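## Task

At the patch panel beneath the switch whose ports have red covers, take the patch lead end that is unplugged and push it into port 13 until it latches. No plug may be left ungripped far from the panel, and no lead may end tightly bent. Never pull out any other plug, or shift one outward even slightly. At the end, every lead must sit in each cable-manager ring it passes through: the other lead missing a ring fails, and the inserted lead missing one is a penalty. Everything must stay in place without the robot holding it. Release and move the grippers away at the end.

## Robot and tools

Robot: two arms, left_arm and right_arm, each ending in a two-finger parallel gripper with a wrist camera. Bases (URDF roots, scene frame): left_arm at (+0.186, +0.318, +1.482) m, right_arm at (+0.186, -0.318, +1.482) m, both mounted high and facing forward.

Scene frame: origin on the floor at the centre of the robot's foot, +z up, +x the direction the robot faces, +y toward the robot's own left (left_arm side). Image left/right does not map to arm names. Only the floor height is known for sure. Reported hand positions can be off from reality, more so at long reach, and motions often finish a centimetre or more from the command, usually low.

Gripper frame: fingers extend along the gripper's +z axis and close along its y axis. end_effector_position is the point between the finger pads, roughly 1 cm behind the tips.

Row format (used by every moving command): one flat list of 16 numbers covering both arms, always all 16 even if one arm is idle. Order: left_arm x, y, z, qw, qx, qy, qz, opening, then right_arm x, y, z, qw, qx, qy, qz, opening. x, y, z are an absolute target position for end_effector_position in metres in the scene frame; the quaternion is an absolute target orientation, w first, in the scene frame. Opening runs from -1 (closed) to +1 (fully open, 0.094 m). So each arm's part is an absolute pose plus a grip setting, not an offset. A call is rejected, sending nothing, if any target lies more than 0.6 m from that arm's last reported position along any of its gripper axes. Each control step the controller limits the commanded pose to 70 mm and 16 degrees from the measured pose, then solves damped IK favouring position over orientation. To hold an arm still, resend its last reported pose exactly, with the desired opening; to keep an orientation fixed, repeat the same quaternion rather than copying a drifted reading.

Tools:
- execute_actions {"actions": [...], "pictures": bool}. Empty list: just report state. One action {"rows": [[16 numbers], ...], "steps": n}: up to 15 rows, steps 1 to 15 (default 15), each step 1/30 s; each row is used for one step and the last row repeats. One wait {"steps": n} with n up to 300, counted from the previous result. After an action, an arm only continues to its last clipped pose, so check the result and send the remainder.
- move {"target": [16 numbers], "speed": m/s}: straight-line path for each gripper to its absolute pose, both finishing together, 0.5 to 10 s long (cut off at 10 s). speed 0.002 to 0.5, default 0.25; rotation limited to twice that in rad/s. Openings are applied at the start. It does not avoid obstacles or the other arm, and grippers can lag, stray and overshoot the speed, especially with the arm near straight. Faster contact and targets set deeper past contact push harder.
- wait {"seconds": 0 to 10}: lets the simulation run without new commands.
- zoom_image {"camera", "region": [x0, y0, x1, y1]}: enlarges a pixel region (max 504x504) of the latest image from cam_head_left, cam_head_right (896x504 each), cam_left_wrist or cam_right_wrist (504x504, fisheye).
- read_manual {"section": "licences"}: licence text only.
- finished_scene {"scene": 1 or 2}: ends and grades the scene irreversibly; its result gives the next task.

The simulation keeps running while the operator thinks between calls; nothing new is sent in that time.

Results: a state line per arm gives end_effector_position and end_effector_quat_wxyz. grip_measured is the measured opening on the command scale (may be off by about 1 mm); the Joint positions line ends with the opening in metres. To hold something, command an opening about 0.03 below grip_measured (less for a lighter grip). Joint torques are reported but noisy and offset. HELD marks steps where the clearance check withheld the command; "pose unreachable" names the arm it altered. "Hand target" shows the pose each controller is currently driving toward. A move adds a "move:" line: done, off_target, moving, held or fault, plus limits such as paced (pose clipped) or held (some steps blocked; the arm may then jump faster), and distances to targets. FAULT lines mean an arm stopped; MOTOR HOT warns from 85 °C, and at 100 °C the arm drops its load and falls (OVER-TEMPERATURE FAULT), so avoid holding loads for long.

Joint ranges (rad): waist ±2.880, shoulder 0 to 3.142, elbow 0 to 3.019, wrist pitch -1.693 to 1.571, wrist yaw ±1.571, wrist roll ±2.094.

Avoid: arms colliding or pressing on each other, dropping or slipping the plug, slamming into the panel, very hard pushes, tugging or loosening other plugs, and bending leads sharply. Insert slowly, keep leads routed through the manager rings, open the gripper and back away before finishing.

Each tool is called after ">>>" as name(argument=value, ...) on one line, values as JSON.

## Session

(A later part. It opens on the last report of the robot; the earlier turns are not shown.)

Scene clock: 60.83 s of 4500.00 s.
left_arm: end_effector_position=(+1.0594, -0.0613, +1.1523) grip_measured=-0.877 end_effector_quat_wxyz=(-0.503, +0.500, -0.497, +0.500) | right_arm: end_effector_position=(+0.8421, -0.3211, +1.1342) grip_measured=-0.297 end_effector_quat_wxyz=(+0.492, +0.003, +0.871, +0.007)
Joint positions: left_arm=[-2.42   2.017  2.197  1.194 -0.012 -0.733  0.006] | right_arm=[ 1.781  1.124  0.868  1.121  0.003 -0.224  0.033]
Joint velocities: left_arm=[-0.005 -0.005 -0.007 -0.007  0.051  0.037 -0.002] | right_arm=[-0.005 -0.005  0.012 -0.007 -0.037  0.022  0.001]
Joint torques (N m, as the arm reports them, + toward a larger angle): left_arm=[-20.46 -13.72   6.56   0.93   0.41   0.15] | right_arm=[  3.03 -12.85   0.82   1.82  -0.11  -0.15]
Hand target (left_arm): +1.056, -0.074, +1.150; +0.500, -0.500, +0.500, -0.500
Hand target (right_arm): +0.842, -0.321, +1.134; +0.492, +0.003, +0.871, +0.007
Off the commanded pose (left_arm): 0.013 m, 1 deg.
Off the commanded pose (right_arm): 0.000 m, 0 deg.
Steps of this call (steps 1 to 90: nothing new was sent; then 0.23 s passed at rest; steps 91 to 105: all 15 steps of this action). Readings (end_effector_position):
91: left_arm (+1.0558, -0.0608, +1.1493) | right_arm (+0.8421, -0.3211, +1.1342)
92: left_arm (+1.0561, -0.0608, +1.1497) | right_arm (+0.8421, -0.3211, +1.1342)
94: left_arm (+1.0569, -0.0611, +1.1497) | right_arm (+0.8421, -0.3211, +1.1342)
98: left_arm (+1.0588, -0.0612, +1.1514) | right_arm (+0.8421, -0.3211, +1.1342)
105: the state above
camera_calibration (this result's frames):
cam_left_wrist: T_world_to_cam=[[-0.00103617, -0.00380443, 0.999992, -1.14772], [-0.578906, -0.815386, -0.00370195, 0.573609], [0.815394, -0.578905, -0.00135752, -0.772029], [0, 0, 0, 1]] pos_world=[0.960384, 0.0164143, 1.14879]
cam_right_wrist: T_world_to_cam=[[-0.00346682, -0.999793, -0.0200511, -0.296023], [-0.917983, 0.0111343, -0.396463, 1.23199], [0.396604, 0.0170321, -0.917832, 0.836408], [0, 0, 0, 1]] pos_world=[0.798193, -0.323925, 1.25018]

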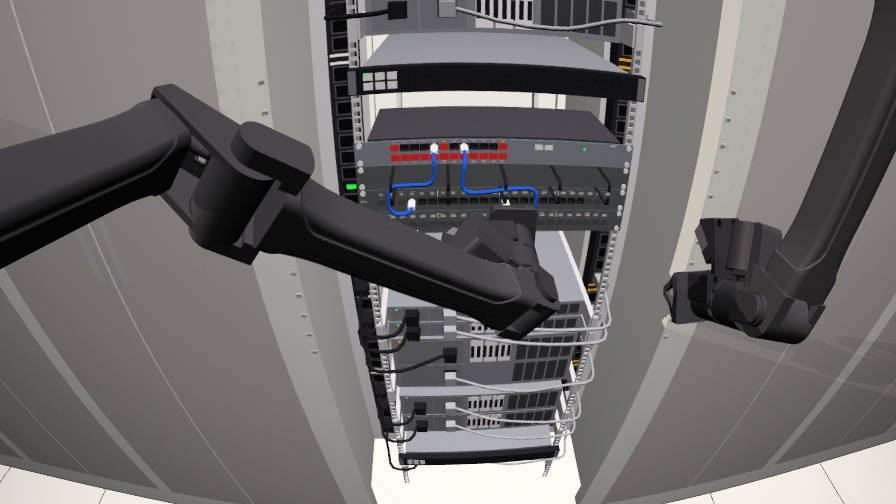

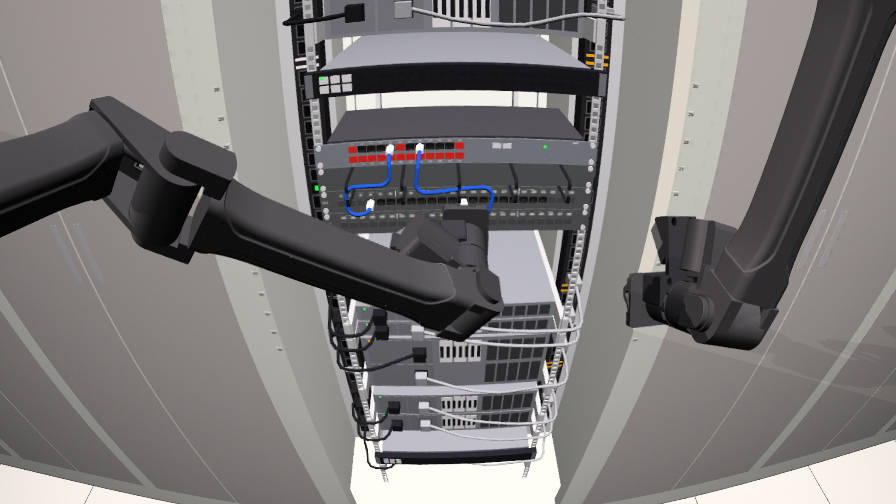

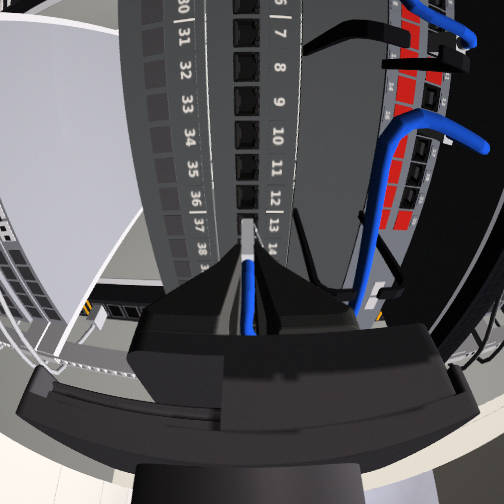

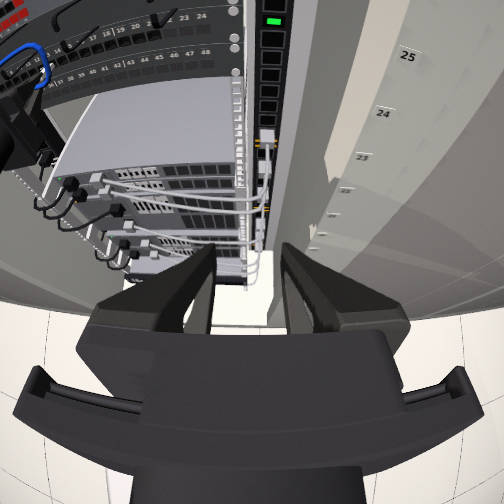

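>>> execute_actions(actions=[{"rows":[[1.057,-0.0735,1.1495,0.5,-0.5,0.5,-0.5,-0.9, 0.8421,-0.3211,1.1342,0.492,0.003,0.871,0.007,-0.3],[1.058,-0.0735,1.149,0.5,-0.498,0.5,-0.502,-0.9, 0.8421,-0.3211,1.1342,0.492,0.003,0.871,0.007,-0.3],[1.0595,-0.073,1.148,0.5,-0.496,0.5,-0.504,-0.9, 0.8421,-0.3211,1.1342,0.492,0.003,0.871,0.007,-0.3]]}])

>>> zoom_image(camera="cam_left_wrist", region=[200, 170, 300, 270])

>>> zoom_image(camera="cam_head_right", region=[430, 165, 500, 225])

Scene clock: 63.47 s of 4500.00 s.
left_arm: end_effector_position=(+1.0622, -0.0631, +1.1523) grip_measured=-0.877 end_effector_quat_wxyz=(-0.502, +0.497, -0.498, +0.503) | right_arm: end_effector_position=(+0.8421, -0.3211, +1.1342) grip_measured=-0.297 end_effector_quat_wxyz=(+0.492, +0.003, +0.871, +0.007)
Joint positions: left_arm=[-2.42   2.023  2.213  1.18  -0.005 -0.733  0.006] | right_arm=[ 1.781  1.124  0.868  1.121  0.003 -0.224  0.033]
Joint velocities: left_arm=[-0.005 -0.005 -0.002 -0.002 -0.022  0.095 -0.001] | right_arm=[-0.005 -0.005  0.002  0.002  0.022  0.007 -0.   ]
Joint torques (N m, as the arm reports them, + toward a larger angle): left_arm=[-20.57 -13.53   6.97   0.81   0.65   0.09] | right_arm=[  2.94 -12.93   0.85   1.87  -0.11  -0.14]
Hand target (left_arm): +1.059, -0.073, +1.148; +0.500, -0.496, +0.500, -0.504
Hand target (right_arm): +0.842, -0.321, +1.134; +0.492, +0.003, +0.871, +0.007
Off the commanded pose (left_arm): 0.011 m, 0 deg.
Off the commanded pose (right_arm): 0.000 m, 0 deg.
Steps of this call (steps 1 to 64: nothing new was sent; steps 65 to 79: all 15 steps of this action). Readings (end_effector_position):
65: left_arm (+1.0594, -0.0614, +1.1522) | right_arm (+0.8421, -0.3211, +1.1342)
66: left_arm (+1.0598, -0.0615, +1.1522) | right_arm (+0.8421, -0.3211, +1.1342)
68: left_arm (+1.0610, -0.0626, +1.1525) | right_arm (+0.8421, -0.3211, +1.1342)
72: left_arm (+1.0624, -0.0628, +1.1527) | right_arm (+0.8421, -0.3211, +1.1342)
79: the state above
camera_calibration (this result's frames):
cam_left_wrist: T_world_to_cam=[[-0.00386308, -0.00388239, 0.999985, -1.14472], [-0.584706, -0.811227, -0.00540835, 0.5821], [0.811236, -0.584719, 0.000863774, -0.773826], [0, 0, 0, 1]] pos_world=[0.963691, 0.0153006, 1.14851]
cam_right_wrist: T_world_to_cam=[[-0.00346682, -0.999793, -0.0200511, -0.296023], [-0.917983, 0.0111343, -0.396463, 1.23199], [0.396604, 0.0170321, -0.917832, 0.836408], [0, 0, 0, 1]] pos_world=[0.798193, -0.323925, 1.25018]

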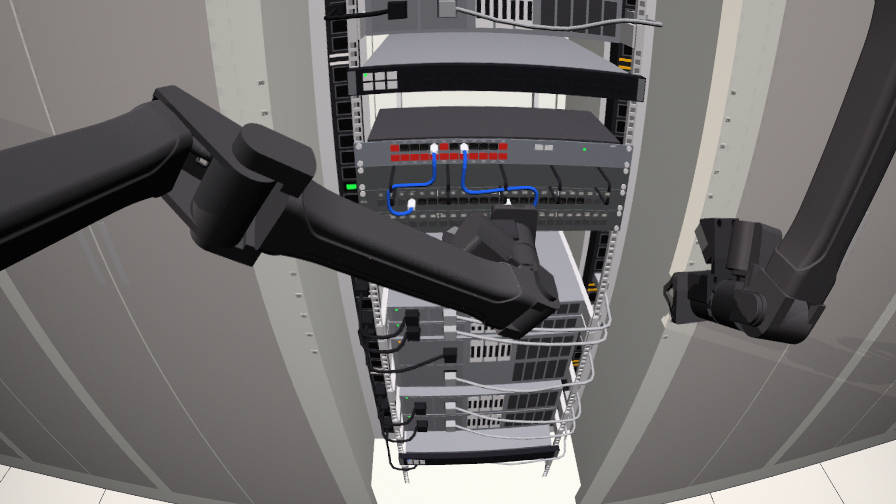

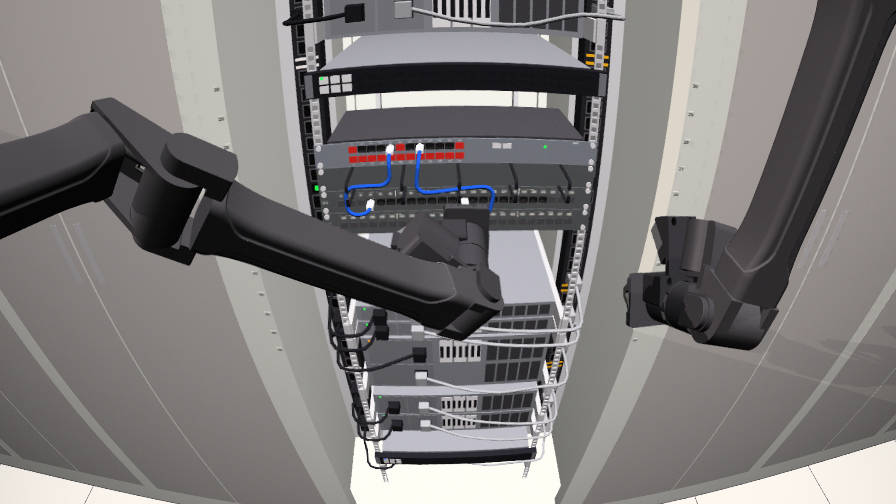

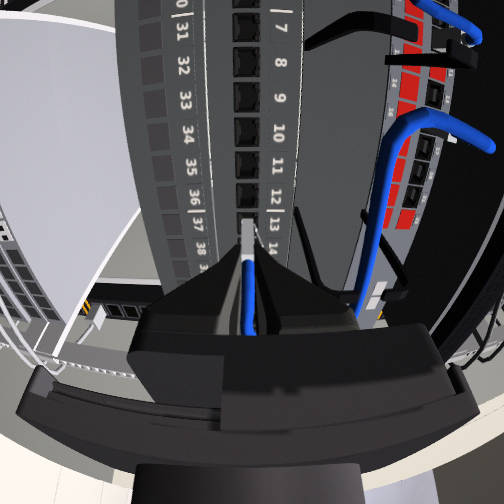

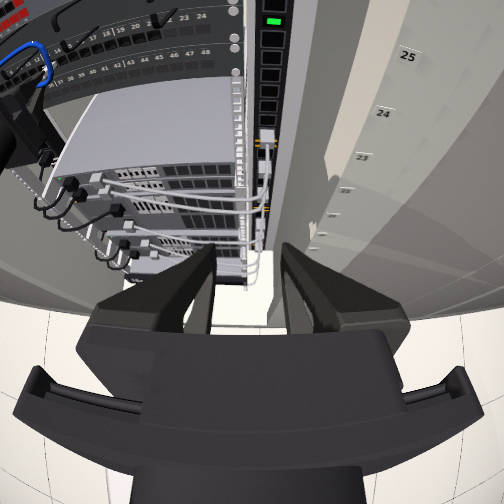

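Region (200, 170, 300, 270) of cam_left_wrist's 504x504 image, scaled by 5.040, with more detail than that image has.

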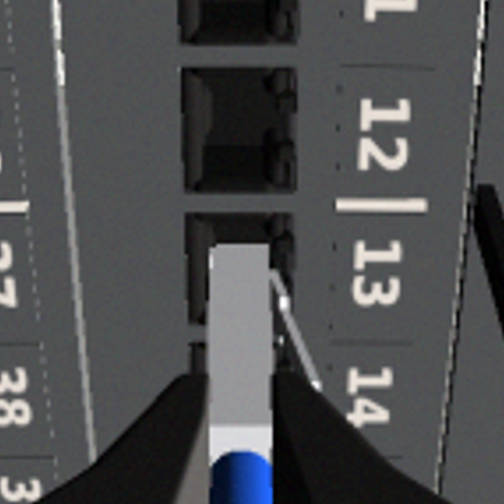

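Region (430, 165, 500, 225) of cam_head_right's 896x504 image, scaled by 7.200, with more detail than that image has; it fills the top 432 rows of this view, and the rest is white.

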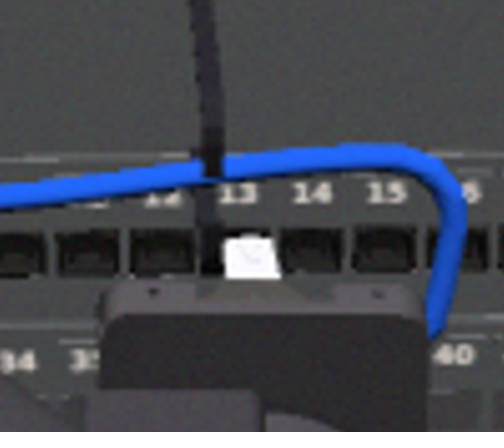

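>>> execute_actions(actions=[{"rows":[[1.060,-0.072,1.148,0.501,-0.499,0.499,-0.501,-0.9, 0.8421,-0.3211,1.1342,0.492,0.003,0.871,0.007,-0.3],[1.0605,-0.070,1.1475,0.502,-0.503,0.498,-0.497,-0.9, 0.8421,-0.3211,1.1342,0.492,0.003,0.871,0.007,-0.3]]}], pictures=false)

Scene clock: 66.23 s of 4500.00 s.
left_arm: end_effector_position=(+1.0628, -0.0614, +1.1507) grip_measured=-0.877 end_effector_quat_wxyz=(-0.503, +0.502, -0.497, +0.498) | right_arm: end_effector_position=(+0.8421, -0.3211, +1.1342) grip_measured=-0.297 end_effector_quat_wxyz=(+0.492, +0.003, +0.871, +0.007)
Joint positions: left_arm=[-2.42   2.026  2.219  1.18  -0.019 -0.733  0.006] | right_arm=[ 1.781  1.124  0.868  1.121  0.003 -0.224  0.033]
Joint velocities: left_arm=[-0.005 -0.015 -0.002 -0.002  0.007 -0.051  0.001] | right_arm=[-0.005 -0.005 -0.012  0.017  0.007 -0.051 -0.001]
Joint torques (N m, as the arm reports them, + toward a larger angle): left_arm=[-19.56 -13.73   6.9    1.05   0.43   0.11] | right_arm=[  2.87 -12.9    0.81   1.8   -0.12  -0.14]
Hand target (left_arm): +1.060, -0.070, +1.148; +0.502, -0.503, +0.498, -0.497
Hand target (right_arm): +0.842, -0.321, +1.134; +0.492, +0.003, +0.871, +0.007
Off the commanded pose (left_arm): 0.009 m, 0 deg.
Off the commanded pose (right_arm): 0.000 m, 0 deg.
Steps of this call (steps 1 to 68: nothing new was sent; steps 69 to 83: all 15 steps of this action). Readings (end_effector_position):
69: left_arm (+1.0622, -0.0630, +1.1522) | right_arm (+0.8421, -0.3211, +1.1342)
70: left_arm (+1.0625, -0.0623, +1.1517) | right_arm (+0.8421, -0.3211, +1.1342)
72: left_arm (+1.0623, -0.0618, +1.1506) | right_arm (+0.8421, -0.3211, +1.1342)
76: left_arm (+1.0628, -0.0614, +1.1507) | right_arm (+0.8421, -0.3211, +1.1342)
83: the state above

>>> execute_actions(actions=[{"rows":[[1.0615,-0.0697,1.1478,0.502,-0.503,0.498,-0.497,-0.9, 0.8421,-0.3211,1.1342,0.492,0.003,0.871,0.007,-0.3],[1.063,-0.0692,1.1483,0.502,-0.503,0.498,-0.497,-0.9, 0.8421,-0.3211,1.1342,0.492,0.003,0.871,0.007,-0.3]]}])

>>> zoom_image(camera="cam_left_wrist", region=[200, 170, 300, 270])

>>> zoom_image(camera="cam_head_right", region=[430, 165, 500, 225])

Scene clock: 68.07 s of 4500.00 s.
left_arm: end_effector_position=(+1.0627, -0.0617, +1.1505) grip_measured=-0.877 end_effector_quat_wxyz=(-0.503, +0.502, -0.497, +0.498) | right_arm: end_effector_position=(+0.8421, -0.3211, +1.1342) grip_measured=-0.297 end_effector_quat_wxyz=(+0.492, +0.003, +0.871, +0.007)
Joint positions: left_arm=[-2.42   2.027  2.22   1.18  -0.019 -0.733  0.006] | right_arm=[ 1.781  1.124  0.868  1.121  0.003 -0.224  0.033]
Joint velocities: left_arm=[-0.005 -0.005 -0.007 -0.012 -0.066 -0.007 -0.   ] | right_arm=[-0.015 -0.005 -0.002 -0.002 -0.022  0.051 -0.   ]
Joint torques (N m, as the arm reports them, + toward a larger angle): left_arm=[-20.1  -13.76   7.29   0.69   0.4    0.09] | right_arm=[  3.04 -13.13   0.84   1.87  -0.1   -0.14]
Hand target (left_arm): +1.062, -0.069, +1.148; +0.502, -0.503, +0.498, -0.497
Hand target (right_arm): +0.842, -0.321, +1.134; +0.492, +0.003, +0.871, +0.007
Off the commanded pose (left_arm): 0.008 m, 0 deg.
Off the commanded pose (right_arm): 0.000 m, 0 deg.
Steps of this call (steps 1 to 40: nothing new was sent; steps 41 to 55: all 15 steps of this action). Readings (end_effector_position):
41: left_arm (+1.0628, -0.0614, +1.1507) | right_arm (+0.8421, -0.3211, +1.1342)
42: left_arm (+1.0629, -0.0614, +1.1507) | right_arm (+0.8421, -0.3211, +1.1342)
44: left_arm (+1.0629, -0.0615, +1.1506) | right_arm (+0.8421, -0.3211, +1.1342)
48: left_arm (+1.0627, -0.0617, +1.1505) | right_arm (+0.8421, -0.3211, +1.1342)
55: the state above
camera_calibration (this result's frames):
cam_left_wrist: T_world_to_cam=[[0.00433449, -0.00374036, 0.999984, -1.15152], [-0.575393, -0.817877, -0.000565127, 0.567678], [0.817865, -0.575381, -0.00569726, -0.772354], [0, 0, 0, 1]] pos_world=[0.963311, 0.0155849, 1.14742]
cam_right_wrist: T_world_to_cam=[[-0.00346682, -0.999793, -0.0200511, -0.296023], [-0.917983, 0.0111343, -0.396463, 1.23199], [0.396604, 0.0170321, -0.917832, 0.836408], [0, 0, 0, 1]] pos_world=[0.798193, -0.323925, 1.25018]

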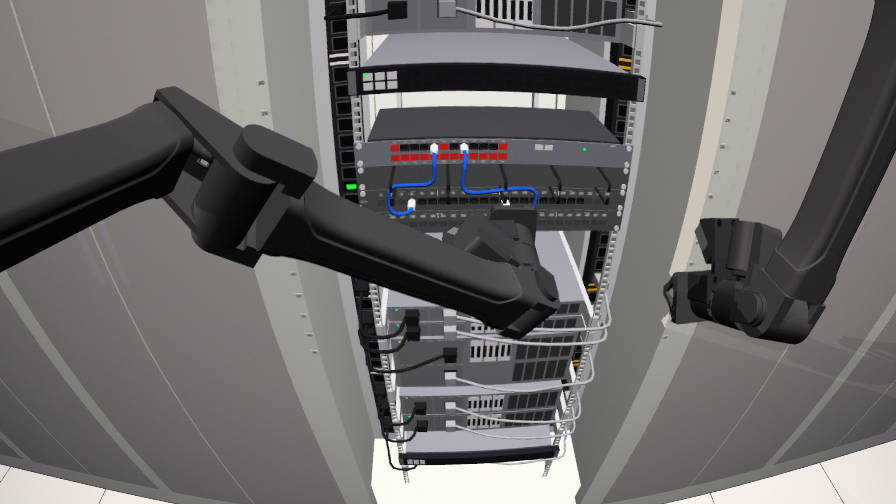

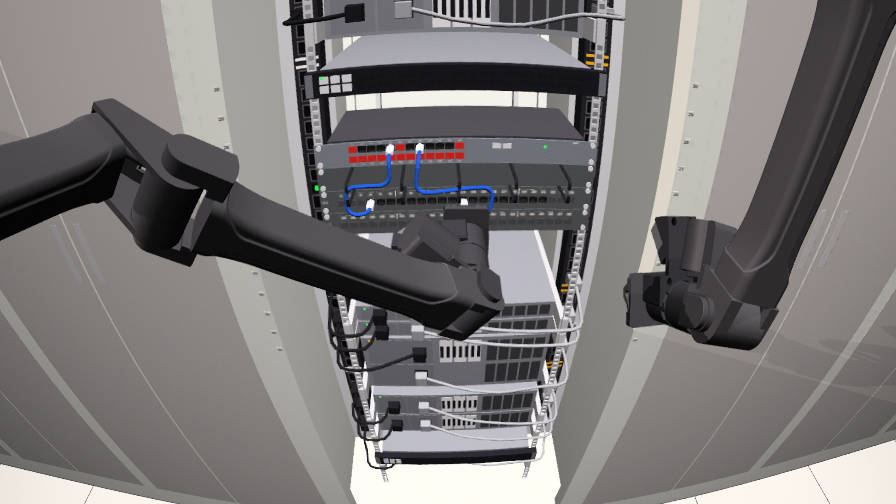

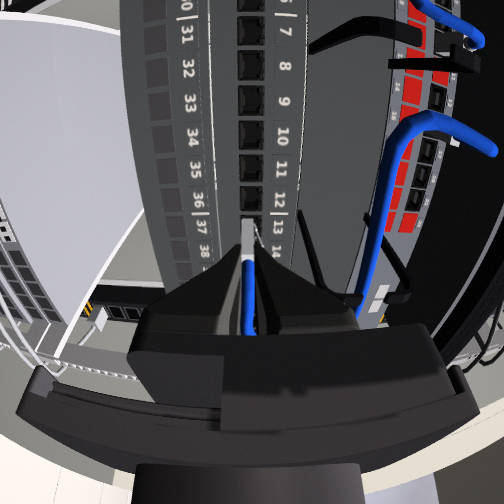

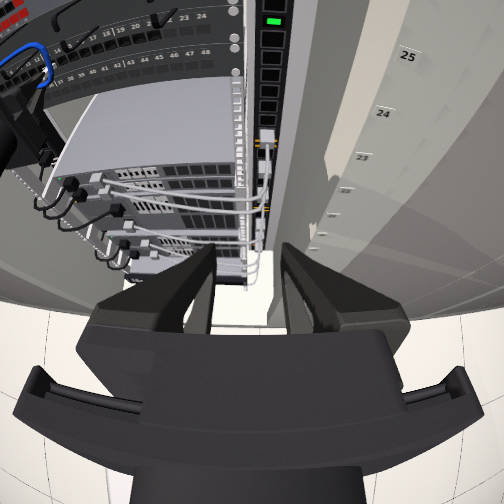

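Region (200, 170, 300, 270) of cam_left_wrist's 504x504 image, scaled by 5.040, with more detail than that image has.

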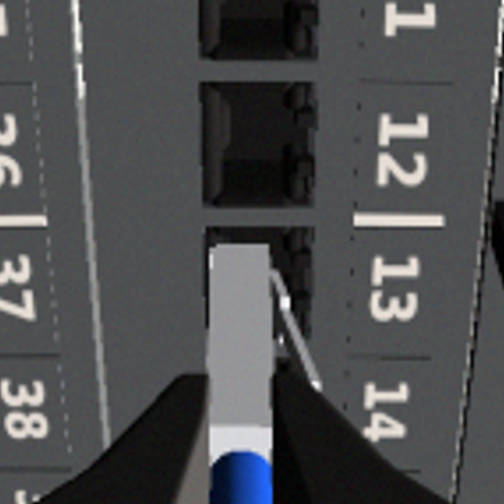

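Region (430, 165, 500, 225) of cam_head_right's 896x504 image, scaled by 7.200, with more detail than that image has; it fills the top 432 rows of this view, and the rest is white.

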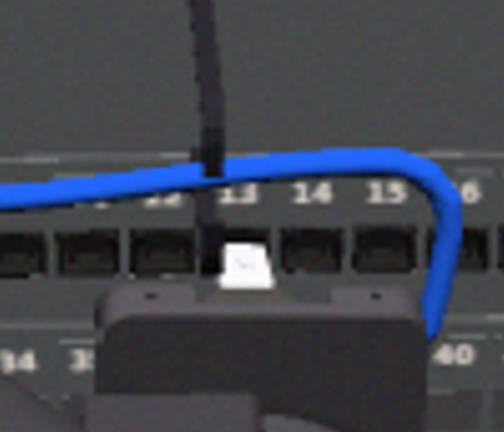

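>>> execute_actions(actions=[{"rows":[[1.061,-0.0685,1.149,0.504,-0.503,0.496,-0.497,-0.9, 0.8421,-0.3211,1.1342,0.492,0.003,0.871,0.007,-0.3],[1.061,-0.0675,1.150,0.506,-0.503,0.494,-0.497,-0.9, 0.8421,-0.3211,1.1342,0.492,0.003,0.871,0.007,-0.3],[1.061,-0.0665,1.151,0.508,-0.503,0.492,-0.497,-0.9, 0.8421,-0.3211,1.1342,0.492,0.003,0.871,0.007,-0.3]],"steps":10}], pictures=false)

Scene clock: 72.63 s of 4500.00 s.
left_arm: end_effector_position=(+1.0627, -0.0617, +1.1505) grip_measured=-0.877 end_effector_quat_wxyz=(-0.503, +0.502, -0.497, +0.498) | right_arm: end_effector_position=(+0.8421, -0.3211, +1.1342) grip_measured=-0.297 end_effector_quat_wxyz=(+0.492, +0.003, +0.871, +0.007)
Joint positions: left_arm=[-2.42   2.027  2.22   1.18  -0.019 -0.733  0.006] | right_arm=[ 1.781  1.124  0.868  1.121  0.003 -0.224  0.033]
Joint velocities: left_arm=[-0.005 -0.005  0.002 -0.017 -0.11   0.051  0.001] | right_arm=[-0.005 -0.005 -0.007 -0.007 -0.007 -0.022  0.   ]
Joint torques (N m, as the arm reports them, + toward a larger angle): left_arm=[-20.05 -13.84   6.76   1.74   0.45   0.11] | right_arm=[  3.1  -12.9    0.83   1.8   -0.1   -0.12]
Hand target (left_arm): +1.061, -0.066, +1.151; +0.508, -0.503, +0.492, -0.497
Hand target (right_arm): +0.842, -0.321, +1.134; +0.492, +0.003, +0.871, +0.007
Off the commanded pose (left_arm): 0.005 m, 1 deg.
Off the commanded pose (right_arm): 0.000 m, 0 deg.
Steps of this call (steps 1 to 90: nothing new was sent; then 1.23 s passed at rest; steps 91 to 100: all 10 steps of this action). Readings (end_effector_position):
91: left_arm (+1.0627, -0.0617, +1.1505) | right_arm (+0.8421, -0.3211, +1.1342)
92: left_arm (+1.0627, -0.0617, +1.1505) | right_arm (+0.8421, -0.3211, +1.1342)
94: left_arm (+1.0627, -0.0617, +1.1505) | right_arm (+0.8421, -0.3211, +1.1342)
98: left_arm (+1.0627, -0.0617, +1.1505) | right_arm (+0.8421, -0.3211, +1.1342)
100: the state above

>>> execute_actions(actions=[{"rows":[[1.061,-0.0655,1.152,0.510,-0.503,0.490,-0.497,-0.9, 0.8421,-0.3211,1.1342,0.492,0.003,0.871,0.007,-0.3],[1.061,-0.0645,1.153,0.512,-0.503,0.488,-0.497,-0.9, 0.8421,-0.3211,1.1342,0.492,0.003,0.871,0.007,-0.3],[1.061,-0.064,1.1535,0.513,-0.503,0.487,-0.497,-0.9, 0.8421,-0.3211,1.1342,0.492,0.003,0.871,0.007,-0.3]],"steps":12}], pictures=false)

Scene clock: 74.47 s of 4500.00 s.
left_arm: end_effector_position=(+1.0627, -0.0611, +1.1510) grip_measured=-0.877 end_effector_quat_wxyz=(-0.504, +0.502, -0.496, +0.498) | right_arm: end_effector_position=(+0.8421, -0.3211, +1.1342) grip_measured=-0.297 end_effector_quat_wxyz=(+0.492, +0.003, +0.871, +0.007)
Joint positions: left_arm=[-2.42   2.027  2.22   1.183 -0.019 -0.733  0.006] | right_arm=[ 1.781  1.124  0.868  1.121  0.003 -0.224  0.033]
Joint velocities: left_arm=[ 0.005  0.005  0.002 -0.012  0.022 -0.007 -0.001] | right_arm=[ 0.005 -0.015  0.007  0.012  0.022 -0.007 -0.   ]
Joint torques (N m, as the arm reports them, + toward a larger angle): left_arm=[-20.14 -13.81   6.72   2.15   0.49   0.11] | right_arm=[  2.9  -13.05   0.9    1.8   -0.1   -0.14]
Hand target (left_arm): +1.061, -0.064, +1.153; +0.513, -0.503, +0.487, -0.497
Hand target (right_arm): +0.842, -0.321, +1.134; +0.492, +0.003, +0.871, +0.007
Off the commanded pose (left_arm): 0.004 m, 1 deg.
Off the commanded pose (right_arm): 0.000 m, 0 deg.
Steps of this call (steps 1 to 43: nothing new was sent; steps 44 to 55: all 12 steps of this action). Readings (end_effector_position):
44: left_arm (+1.0627, -0.0616, +1.1505) | right_arm (+0.8421, -0.3211, +1.1342)
45: left_arm (+1.0627, -0.0615, +1.1506) | right_arm (+0.8421, -0.3211, +1.1342)
47: left_arm (+1.0627, -0.0614, +1.1507) | right_arm (+0.8421, -0.3211, +1.1342)
51: left_arm (+1.0627, -0.0611, +1.1510) | right_arm (+0.8421, -0.3211, +1.1342)
55: the state above

>>> execute_actions(actions=[{"rows":[[1.061,-0.0635,1.154,0.514,-0.503,0.486,-0.497,-0.9, 0.8421,-0.3211,1.1342,0.492,0.003,0.871,0.007,-0.3],[1.061,-0.0635,1.154,0.514,-0.503,0.486,-0.497,-0.9, 0.8421,-0.3211,1.1342,0.492,0.003,0.871,0.007,-0.3],[1.061,-0.0635,1.154,0.514,-0.503,0.486,-0.497,-0.9, 0.8421,-0.3211,1.1342,0.492,0.003,0.871,0.007,-0.3],[1.061,-0.0635,1.154,0.514,-0.503,0.486,-0.497,-0.9, 0.8421,-0.3211,1.1342,0.492,0.003,0.871,0.007,-0.3],[1.062,-0.0645,1.153,0.512,-0.503,0.488,-0.497,-0.9, 0.8421,-0.3211,1.1342,0.492,0.003,0.871,0.007,-0.3],[1.063,-0.0655,1.152,0.510,-0.503,0.490,-0.497,-0.9, 0.8421,-0.3211,1.1342,0.492,0.003,0.871,0.007,-0.3],[1.064,-0.0665,1.151,0.507,-0.503,0.493,-0.497,-0.9, 0.8421,-0.3211,1.1342,0.492,0.003,0.871,0.007,-0.3]]}])

>>> zoom_image(camera="cam_left_wrist", region=[200, 170, 300, 270])

Scene clock: 76.57 s of 4500.00 s.
left_arm: end_effector_position=(+1.0633, -0.0606, +1.1514) grip_measured=-0.877 end_effector_quat_wxyz=(-0.506, +0.502, -0.494, +0.498) | right_arm: end_effector_position=(+0.8421, -0.3211, +1.1342) grip_measured=-0.297 end_effector_quat_wxyz=(+0.492, +0.003, +0.871, +0.007)
Joint positions: left_arm=[-2.42   2.03   2.225  1.185 -0.019 -0.733  0.006] | right_arm=[ 1.781  1.124  0.868  1.121  0.003 -0.224  0.033]
Joint velocities: left_arm=[ 0.005  0.015 -0.007  0.007  0.051  0.022  0.001] | right_arm=[ 0.005 -0.005  0.002 -0.012 -0.037 -0.007  0.   ]
Joint torques (N m, as the arm reports them, + toward a larger angle): left_arm=[-20.37 -14.     7.26   0.97   0.43   0.1 ] | right_arm=[  3.17 -12.9    0.83   1.78  -0.1   -0.13]
Hand target (left_arm): +1.064, -0.066, +1.151; +0.507, -0.503, +0.493, -0.497
Hand target (right_arm): +0.842, -0.321, +1.134; +0.492, +0.003, +0.871, +0.007
Off the commanded pose (left_arm): 0.006 m, 0 deg.
Off the commanded pose (right_arm): 0.000 m, 0 deg.
Steps of this call (steps 1 to 48: nothing new was sent; steps 49 to 63: all 15 steps of this action). Readings (end_effector_position):
49: left_arm (+1.0627, -0.0611, +1.1510) | right_arm (+0.8421, -0.3211, +1.1342)
50: left_arm (+1.0627, -0.0609, +1.1511) | right_arm (+0.8421, -0.3211, +1.1342)
52: left_arm (+1.0627, -0.0608, +1.1513) | right_arm (+0.8421, -0.3211, +1.1342)
56: left_arm (+1.0632, -0.0605, +1.1515) | right_arm (+0.8421, -0.3211, +1.1342)
63: the state above
camera_calibration (this result's frames):
cam_left_wrist: T_world_to_cam=[[-0.000754532, -0.00363221, 0.999993, -1.1471], [-0.570741, -0.821123, -0.00341316, 0.567022], [0.82113, -0.57074, -0.00145349, -0.780249], [0, 0, 0, 1]] pos_world=[0.963443, 0.0161092, 1.1479]
cam_right_wrist: T_world_to_cam=[[-0.00346682, -0.999793, -0.0200511, -0.296023], [-0.917983, 0.0111343, -0.396463, 1.23199], [0.396604, 0.0170321, -0.917832, 0.836408], [0, 0, 0, 1]] pos_world=[0.798193, -0.323925, 1.25018]

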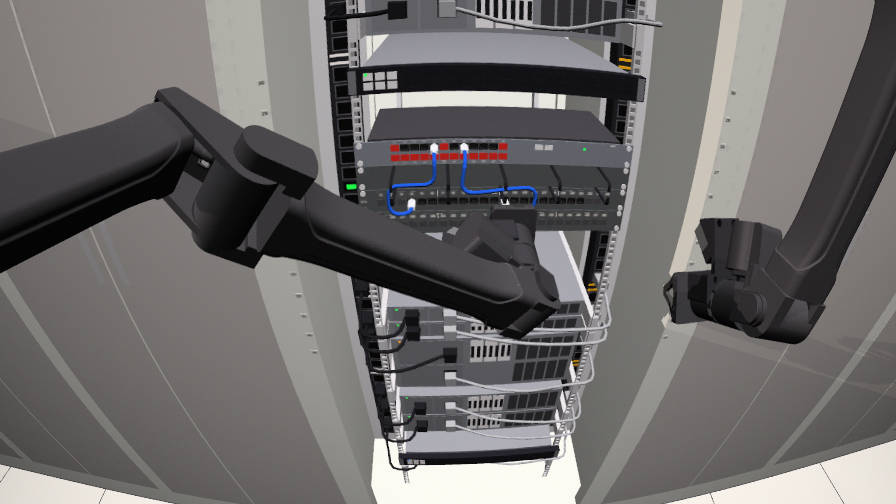

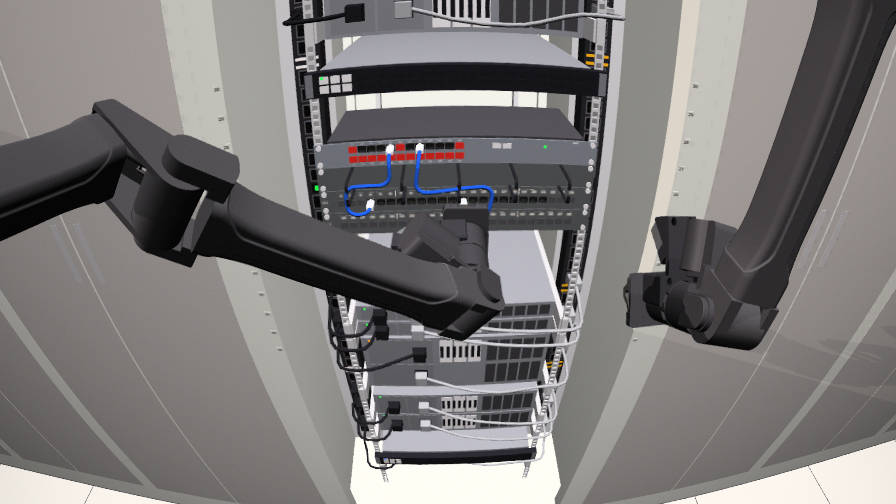

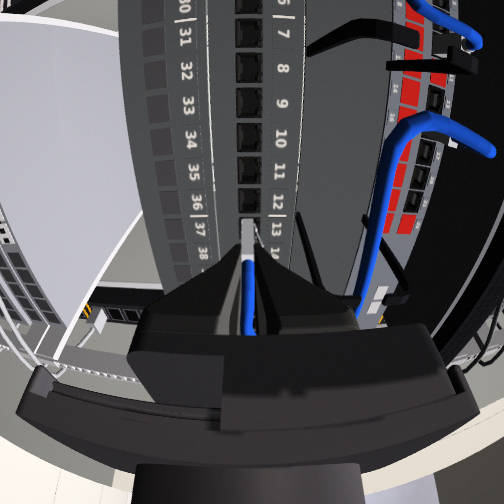

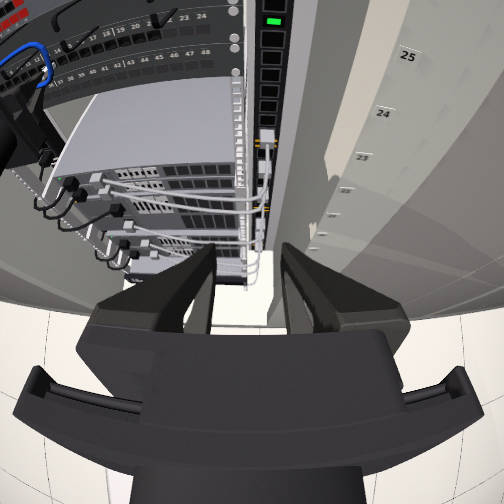

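Region (200, 170, 300, 270) of cam_left_wrist's 504x504 image, scaled by 5.040, with more detail than that image has.

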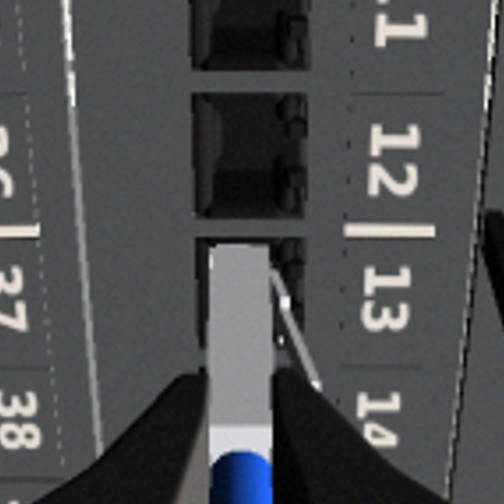

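The nose looks aligned with the opening, so I'll advance.

>>> execute_actions(actions=[{"rows":[[1.065,-0.0663,1.1513,0.507,-0.503,0.493,-0.497,-0.9, 0.8421,-0.3211,1.1342,0.492,0.003,0.871,0.007,-0.3],[1.066,-0.0661,1.1516,0.507,-0.503,0.493,-0.497,-0.9, 0.8421,-0.3211,1.1342,0.492,0.003,0.871,0.007,-0.3],[1.067,-0.066,1.1518,0.507,-0.503,0.493,-0.497,-0.9, 0.8421,-0.3211,1.1342,0.492,0.003,0.871,0.007,-0.3],[1.068,-0.066,1.152,0.507,-0.503,0.493,-0.497,-0.9, 0.8421,-0.3211,1.1342,0.492,0.003,0.871,0.007,-0.3],[1.069,-0.066,1.152,0.507,-0.503,0.493,-0.497,-0.9, 0.8421,-0.3211,1.1342,0.492,0.003,0.871,0.007,-0.3],[1.070,-0.066,1.152,0.507,-0.503,0.493,-0.497,-0.9, 0.8421,-0.3211,1.1342,0.492,0.003,0.871,0.007,-0.3]]}])

>>> zoom_image(camera="cam_left_wrist", region=[200, 170, 300, 270])

Scene clock: 79.57 s of 4500.00 s.
left_arm: end_effector_position=(+1.0674, -0.0611, +1.1521) grip_measured=-0.877 end_effector_quat_wxyz=(-0.505, +0.502, -0.494, +0.498) | right_arm: end_effector_position=(+0.8421, -0.3211, +1.1342) grip_measured=-0.297 end_effector_quat_wxyz=(+0.492, +0.003, +0.871, +0.007)
Joint positions: left_arm=[-2.421  2.035  2.245  1.17  -0.019 -0.733  0.006] | right_arm=[ 1.781  1.124  0.868  1.121  0.003 -0.224  0.033]
Joint velocities: left_arm=[-0.005 -0.024  0.017  0.012  0.007 -0.066  0.001] | right_arm=[-0.005 -0.005 -0.007  0.002  0.007  0.022 -0.   ]
Joint torques (N m, as the arm reports them, + toward a larger angle): left_arm=[-20.13 -14.19   7.74   0.73   0.42   0.09] | right_arm=[  2.71 -12.9    0.8    1.78  -0.11  -0.14]
Hand target (left_arm): +1.070, -0.066, +1.152; +0.507, -0.503, +0.493, -0.497
Hand target (right_arm): +0.842, -0.321, +1.134; +0.492, +0.003, +0.871, +0.007
Off the commanded pose (left_arm): 0.006 m, 0 deg.
Off the commanded pose (right_arm): 0.000 m, 0 deg.
Steps of this call (steps 1 to 75: nothing new was sent; steps 76 to 90: all 15 steps of this action). Readings (end_effector_position):
76: left_arm (+1.0633, -0.0606, +1.1514) | right_arm (+0.8421, -0.3211, +1.1342)
77: left_arm (+1.0635, -0.0604, +1.1516) | right_arm (+0.8421, -0.3211, +1.1342)
79: left_arm (+1.0639, -0.0609, +1.1515) | right_arm (+0.8421, -0.3211, +1.1342)
83: left_arm (+1.0674, -0.0610, +1.1521) | right_arm (+0.8421, -0.3211, +1.1342)
90: the state above
camera_calibration (this result's frames):
cam_left_wrist: T_world_to_cam=[[-0.000410844, -0.0025217, 0.999997, -1.14803], [-0.571345, -0.820707, -0.00230432, 0.568342], [0.82071, -0.571344, -0.00110358, -0.783955], [0, 0, 0, 1]] pos_world=[0.967647, 0.0156388, 1.14847]
cam_right_wrist: T_world_to_cam=[[-0.00346682, -0.999793, -0.0200511, -0.296023], [-0.917983, 0.0111343, -0.396463, 1.23199], [0.396604, 0.0170321, -0.917832, 0.836408], [0, 0, 0, 1]] pos_world=[0.798193, -0.323925, 1.25018]

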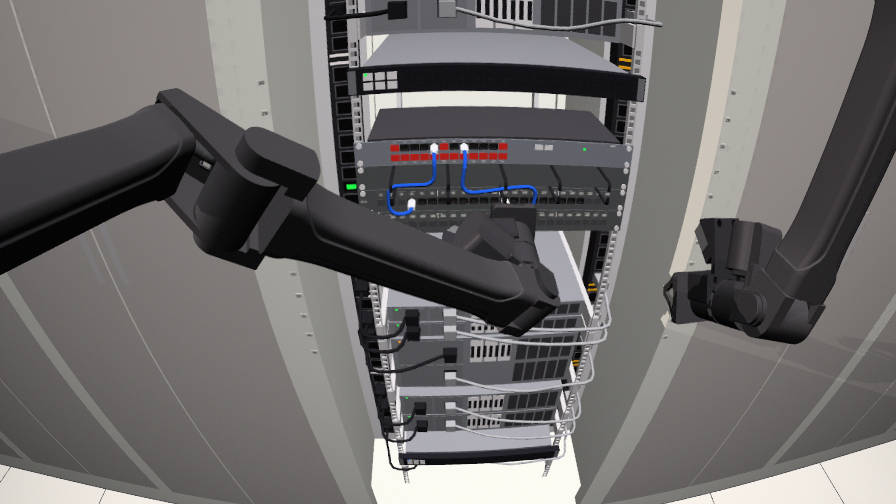

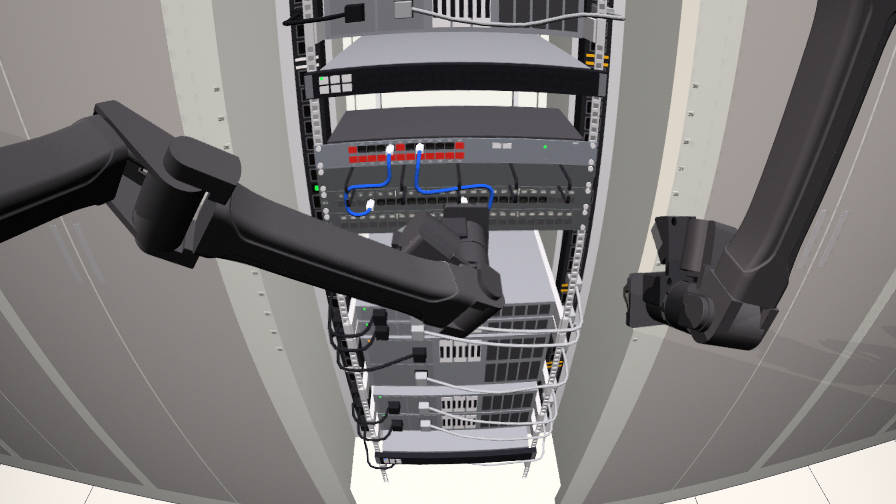

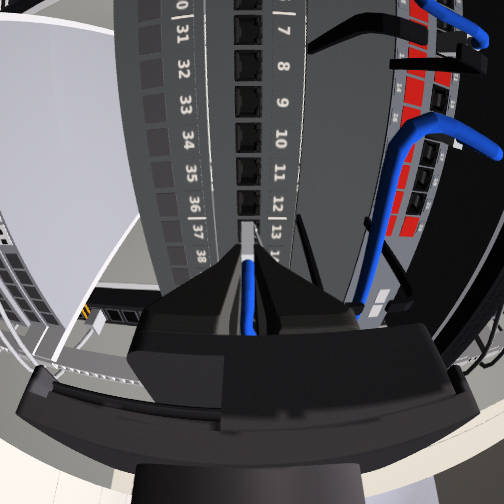

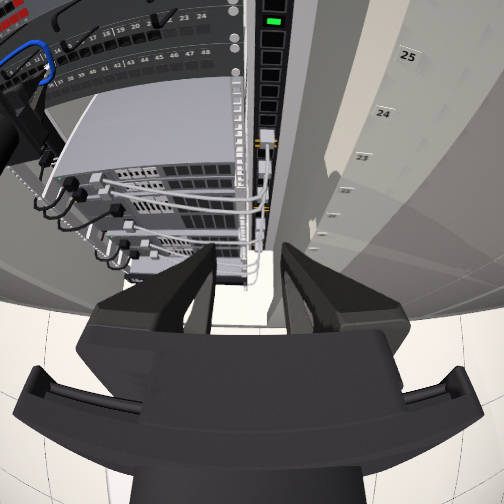

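Region (200, 170, 300, 270) of cam_left_wrist's 504x504 image, scaled by 5.040, with more detail than that image has.

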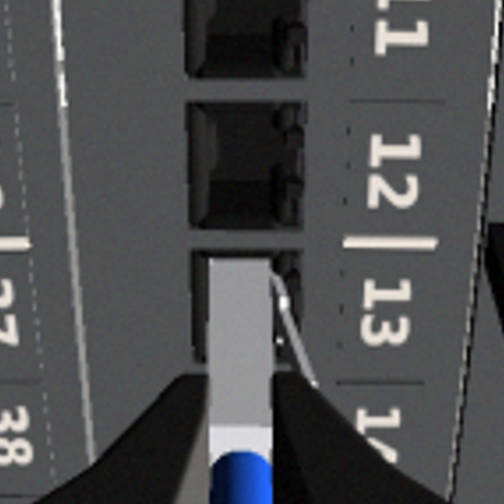

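>>> execute_actions(actions=[{"rows":[[1.071,-0.065,1.1515,0.507,-0.503,0.493,-0.497,-0.91, 0.8421,-0.3211,1.1342,0.492,0.003,0.871,0.007,-0.3],[1.0725,-0.064,1.151,0.507,-0.503,0.493,-0.497,-0.91, 0.8421,-0.3211,1.1342,0.492,0.003,0.871,0.007,-0.3],[1.074,-0.0633,1.1505,0.507,-0.503,0.493,-0.497,-0.91, 0.8421,-0.3211,1.1342,0.492,0.003,0.871,0.007,-0.3],[1.0755,-0.0626,1.1505,0.507,-0.503,0.493,-0.497,-0.91, 0.8421,-0.3211,1.1342,0.492,0.003,0.871,0.007,-0.3],[1.077,-0.062,1.1505,0.507,-0.503,0.493,-0.497,-0.91, 0.8421,-0.3211,1.1342,0.492,0.003,0.871,0.007,-0.3],[1.0785,-0.0615,1.1505,0.507,-0.503,0.493,-0.497,-0.91, 0.8421,-0.3211,1.1342,0.492,0.003,0.871,0.007,-0.3],[1.080,-0.061,1.151,0.507,-0.503,0.493,-0.497,-0.91, 0.8421,-0.3211,1.1342,0.492,0.003,0.871,0.007,-0.3]]}], pictures=false)

Scene clock: 81.70 s of 4500.00 s.
left_arm: end_effector_position=(+1.0679, -0.0616, +1.1516) grip_measured=-0.877 end_effector_quat_wxyz=(-0.507, +0.503, -0.492, +0.498) | right_arm: end_effector_position=(+0.8421, -0.3211, +1.1342) grip_measured=-0.297 end_effector_quat_wxyz=(+0.492, +0.003, +0.871, +0.007)
Joint positions: left_arm=[-2.421  2.043  2.259  1.17  -0.019 -0.733  0.006] | right_arm=[ 1.781  1.124  0.868  1.121  0.003 -0.224  0.033]
Joint velocities: left_arm=[-0.024  0.005  0.002 -0.002  0.022 -0.081  0.001] | right_arm=[-0.005 -0.005  0.002  0.017  0.051 -0.007  0.   ]
Joint torques (N m, as the arm reports them, + toward a larger angle): left_arm=[-19.6  -14.64   9.29  -0.44   0.49   0.06] | right_arm=[  2.99 -13.06   0.82   1.79  -0.12  -0.14]
Hand target (left_arm): +1.079, -0.060, +1.152; +0.507, -0.503, +0.493, -0.497
Hand target (right_arm): +0.842, -0.321, +1.134; +0.492, +0.003, +0.871, +0.007
Off the commanded pose (left_arm): 0.012 m, 0 deg.
Off the commanded pose (right_arm): 0.000 m, 0 deg.
Steps of this call (steps 1 to 49: nothing new was sent; steps 50 to 64: all 15 steps of this action). Readings (end_effector_position):
50: left_arm (+1.0674, -0.0611, +1.1521) | right_arm (+0.8421, -0.3211, +1.1342)
51: left_arm (+1.0676, -0.0610, +1.1522) | right_arm (+0.8421, -0.3211, +1.1342)
53: left_arm (+1.0676, -0.0613, +1.1519) | right_arm (+0.8421, -0.3211, +1.1342)
57: left_arm (+1.0680, -0.0615, +1.1517) | right_arm (+0.8421, -0.3211, +1.1342)
64: the state above

>>> execute_actions(actions=[{"rows":[[1.082,-0.0585,1.1533,0.510,-0.503,0.490,-0.497,-0.91, 0.8421,-0.3211,1.1342,0.492,0.003,0.871,0.007,-0.3],[1.084,-0.056,1.1556,0.513,-0.503,0.487,-0.497,-0.91, 0.8421,-0.3211,1.1342,0.492,0.003,0.871,0.007,-0.3],[1.086,-0.0535,1.158,0.516,-0.503,0.484,-0.497,-0.91, 0.8421,-0.3211,1.1342,0.492,0.003,0.871,0.007,-0.3],[1.088,-0.051,1.160,0.519,-0.503,0.481,-0.497,-0.91, 0.8421,-0.3211,1.1342,0.492,0.003,0.871,0.007,-0.3],[1.090,-0.0485,1.1625,0.522,-0.503,0.478,-0.497,-0.91, 0.8421,-0.3211,1.1342,0.492,0.003,0.871,0.007,-0.3],[1.092,-0.046,1.165,0.524,-0.503,0.476,-0.497,-0.91, 0.8421,-0.3211,1.1342,0.492,0.003,0.871,0.007,-0.3],[1.094,-0.0435,1.167,0.526,-0.503,0.474,-0.497,-0.91, 0.8421,-0.3211,1.1342,0.492,0.003,0.871,0.007,-0.3]]}], pictures=false)

Scene clock: 85.27 s of 4500.00 s.
left_arm: end_effector_position=(+1.0683, -0.0610, +1.1522) grip_measured=-0.877 end_effector_quat_wxyz=(-0.508, +0.503, -0.491, +0.498) | right_arm: end_effector_position=(+0.8421, -0.3211, +1.1342) grip_measured=-0.297 end_effector_quat_wxyz=(+0.492, +0.003, +0.871, +0.007)
Joint positions: left_arm=[-2.421  2.044  2.261  1.172 -0.019 -0.733  0.006] | right_arm=[ 1.781  1.124  0.868  1.121  0.003 -0.224  0.033]
Joint velocities: left_arm=[-0.015  0.005 -0.022 -0.002  0.007 -0.066  0.001] | right_arm=[ 0.005 -0.005  0.002 -0.007  0.022 -0.007  0.   ]
Joint torques (N m, as the arm reports them, + toward a larger angle): left_arm=[-19.54 -16.48   9.85   0.67   0.65   0.06] | right_arm=[  3.01 -12.99   0.86   1.78  -0.11  -0.12]
Hand target (left_arm): +1.091, -0.042, +1.169; +0.525, -0.502, +0.474, -0.497
Hand target (right_arm): +0.842, -0.321, +1.134; +0.492, +0.003, +0.871, +0.007
Off the commanded pose (left_arm): 0.034 m, 3 deg.
Off the commanded pose (right_arm): 0.000 m, 0 deg.
Steps of this call (steps 1 to 90: nothing new was sent; then 0.07 s passed at rest; steps 91 to 105: all 15 steps of this action). Readings (end_effector_position):
91: left_arm (+1.0679, -0.0616, +1.1516) | right_arm (+0.8421, -0.3211, +1.1342)
92: left_arm (+1.0681, -0.0614, +1.1518) | right_arm (+0.8421, -0.3211, +1.1342)
94: left_arm (+1.0683, -0.0612, +1.1521) | right_arm (+0.8421, -0.3211, +1.1342)
98: left_arm (+1.0683, -0.0610, +1.1522) | right_arm (+0.8421, -0.3211, +1.1342)
105: the state above


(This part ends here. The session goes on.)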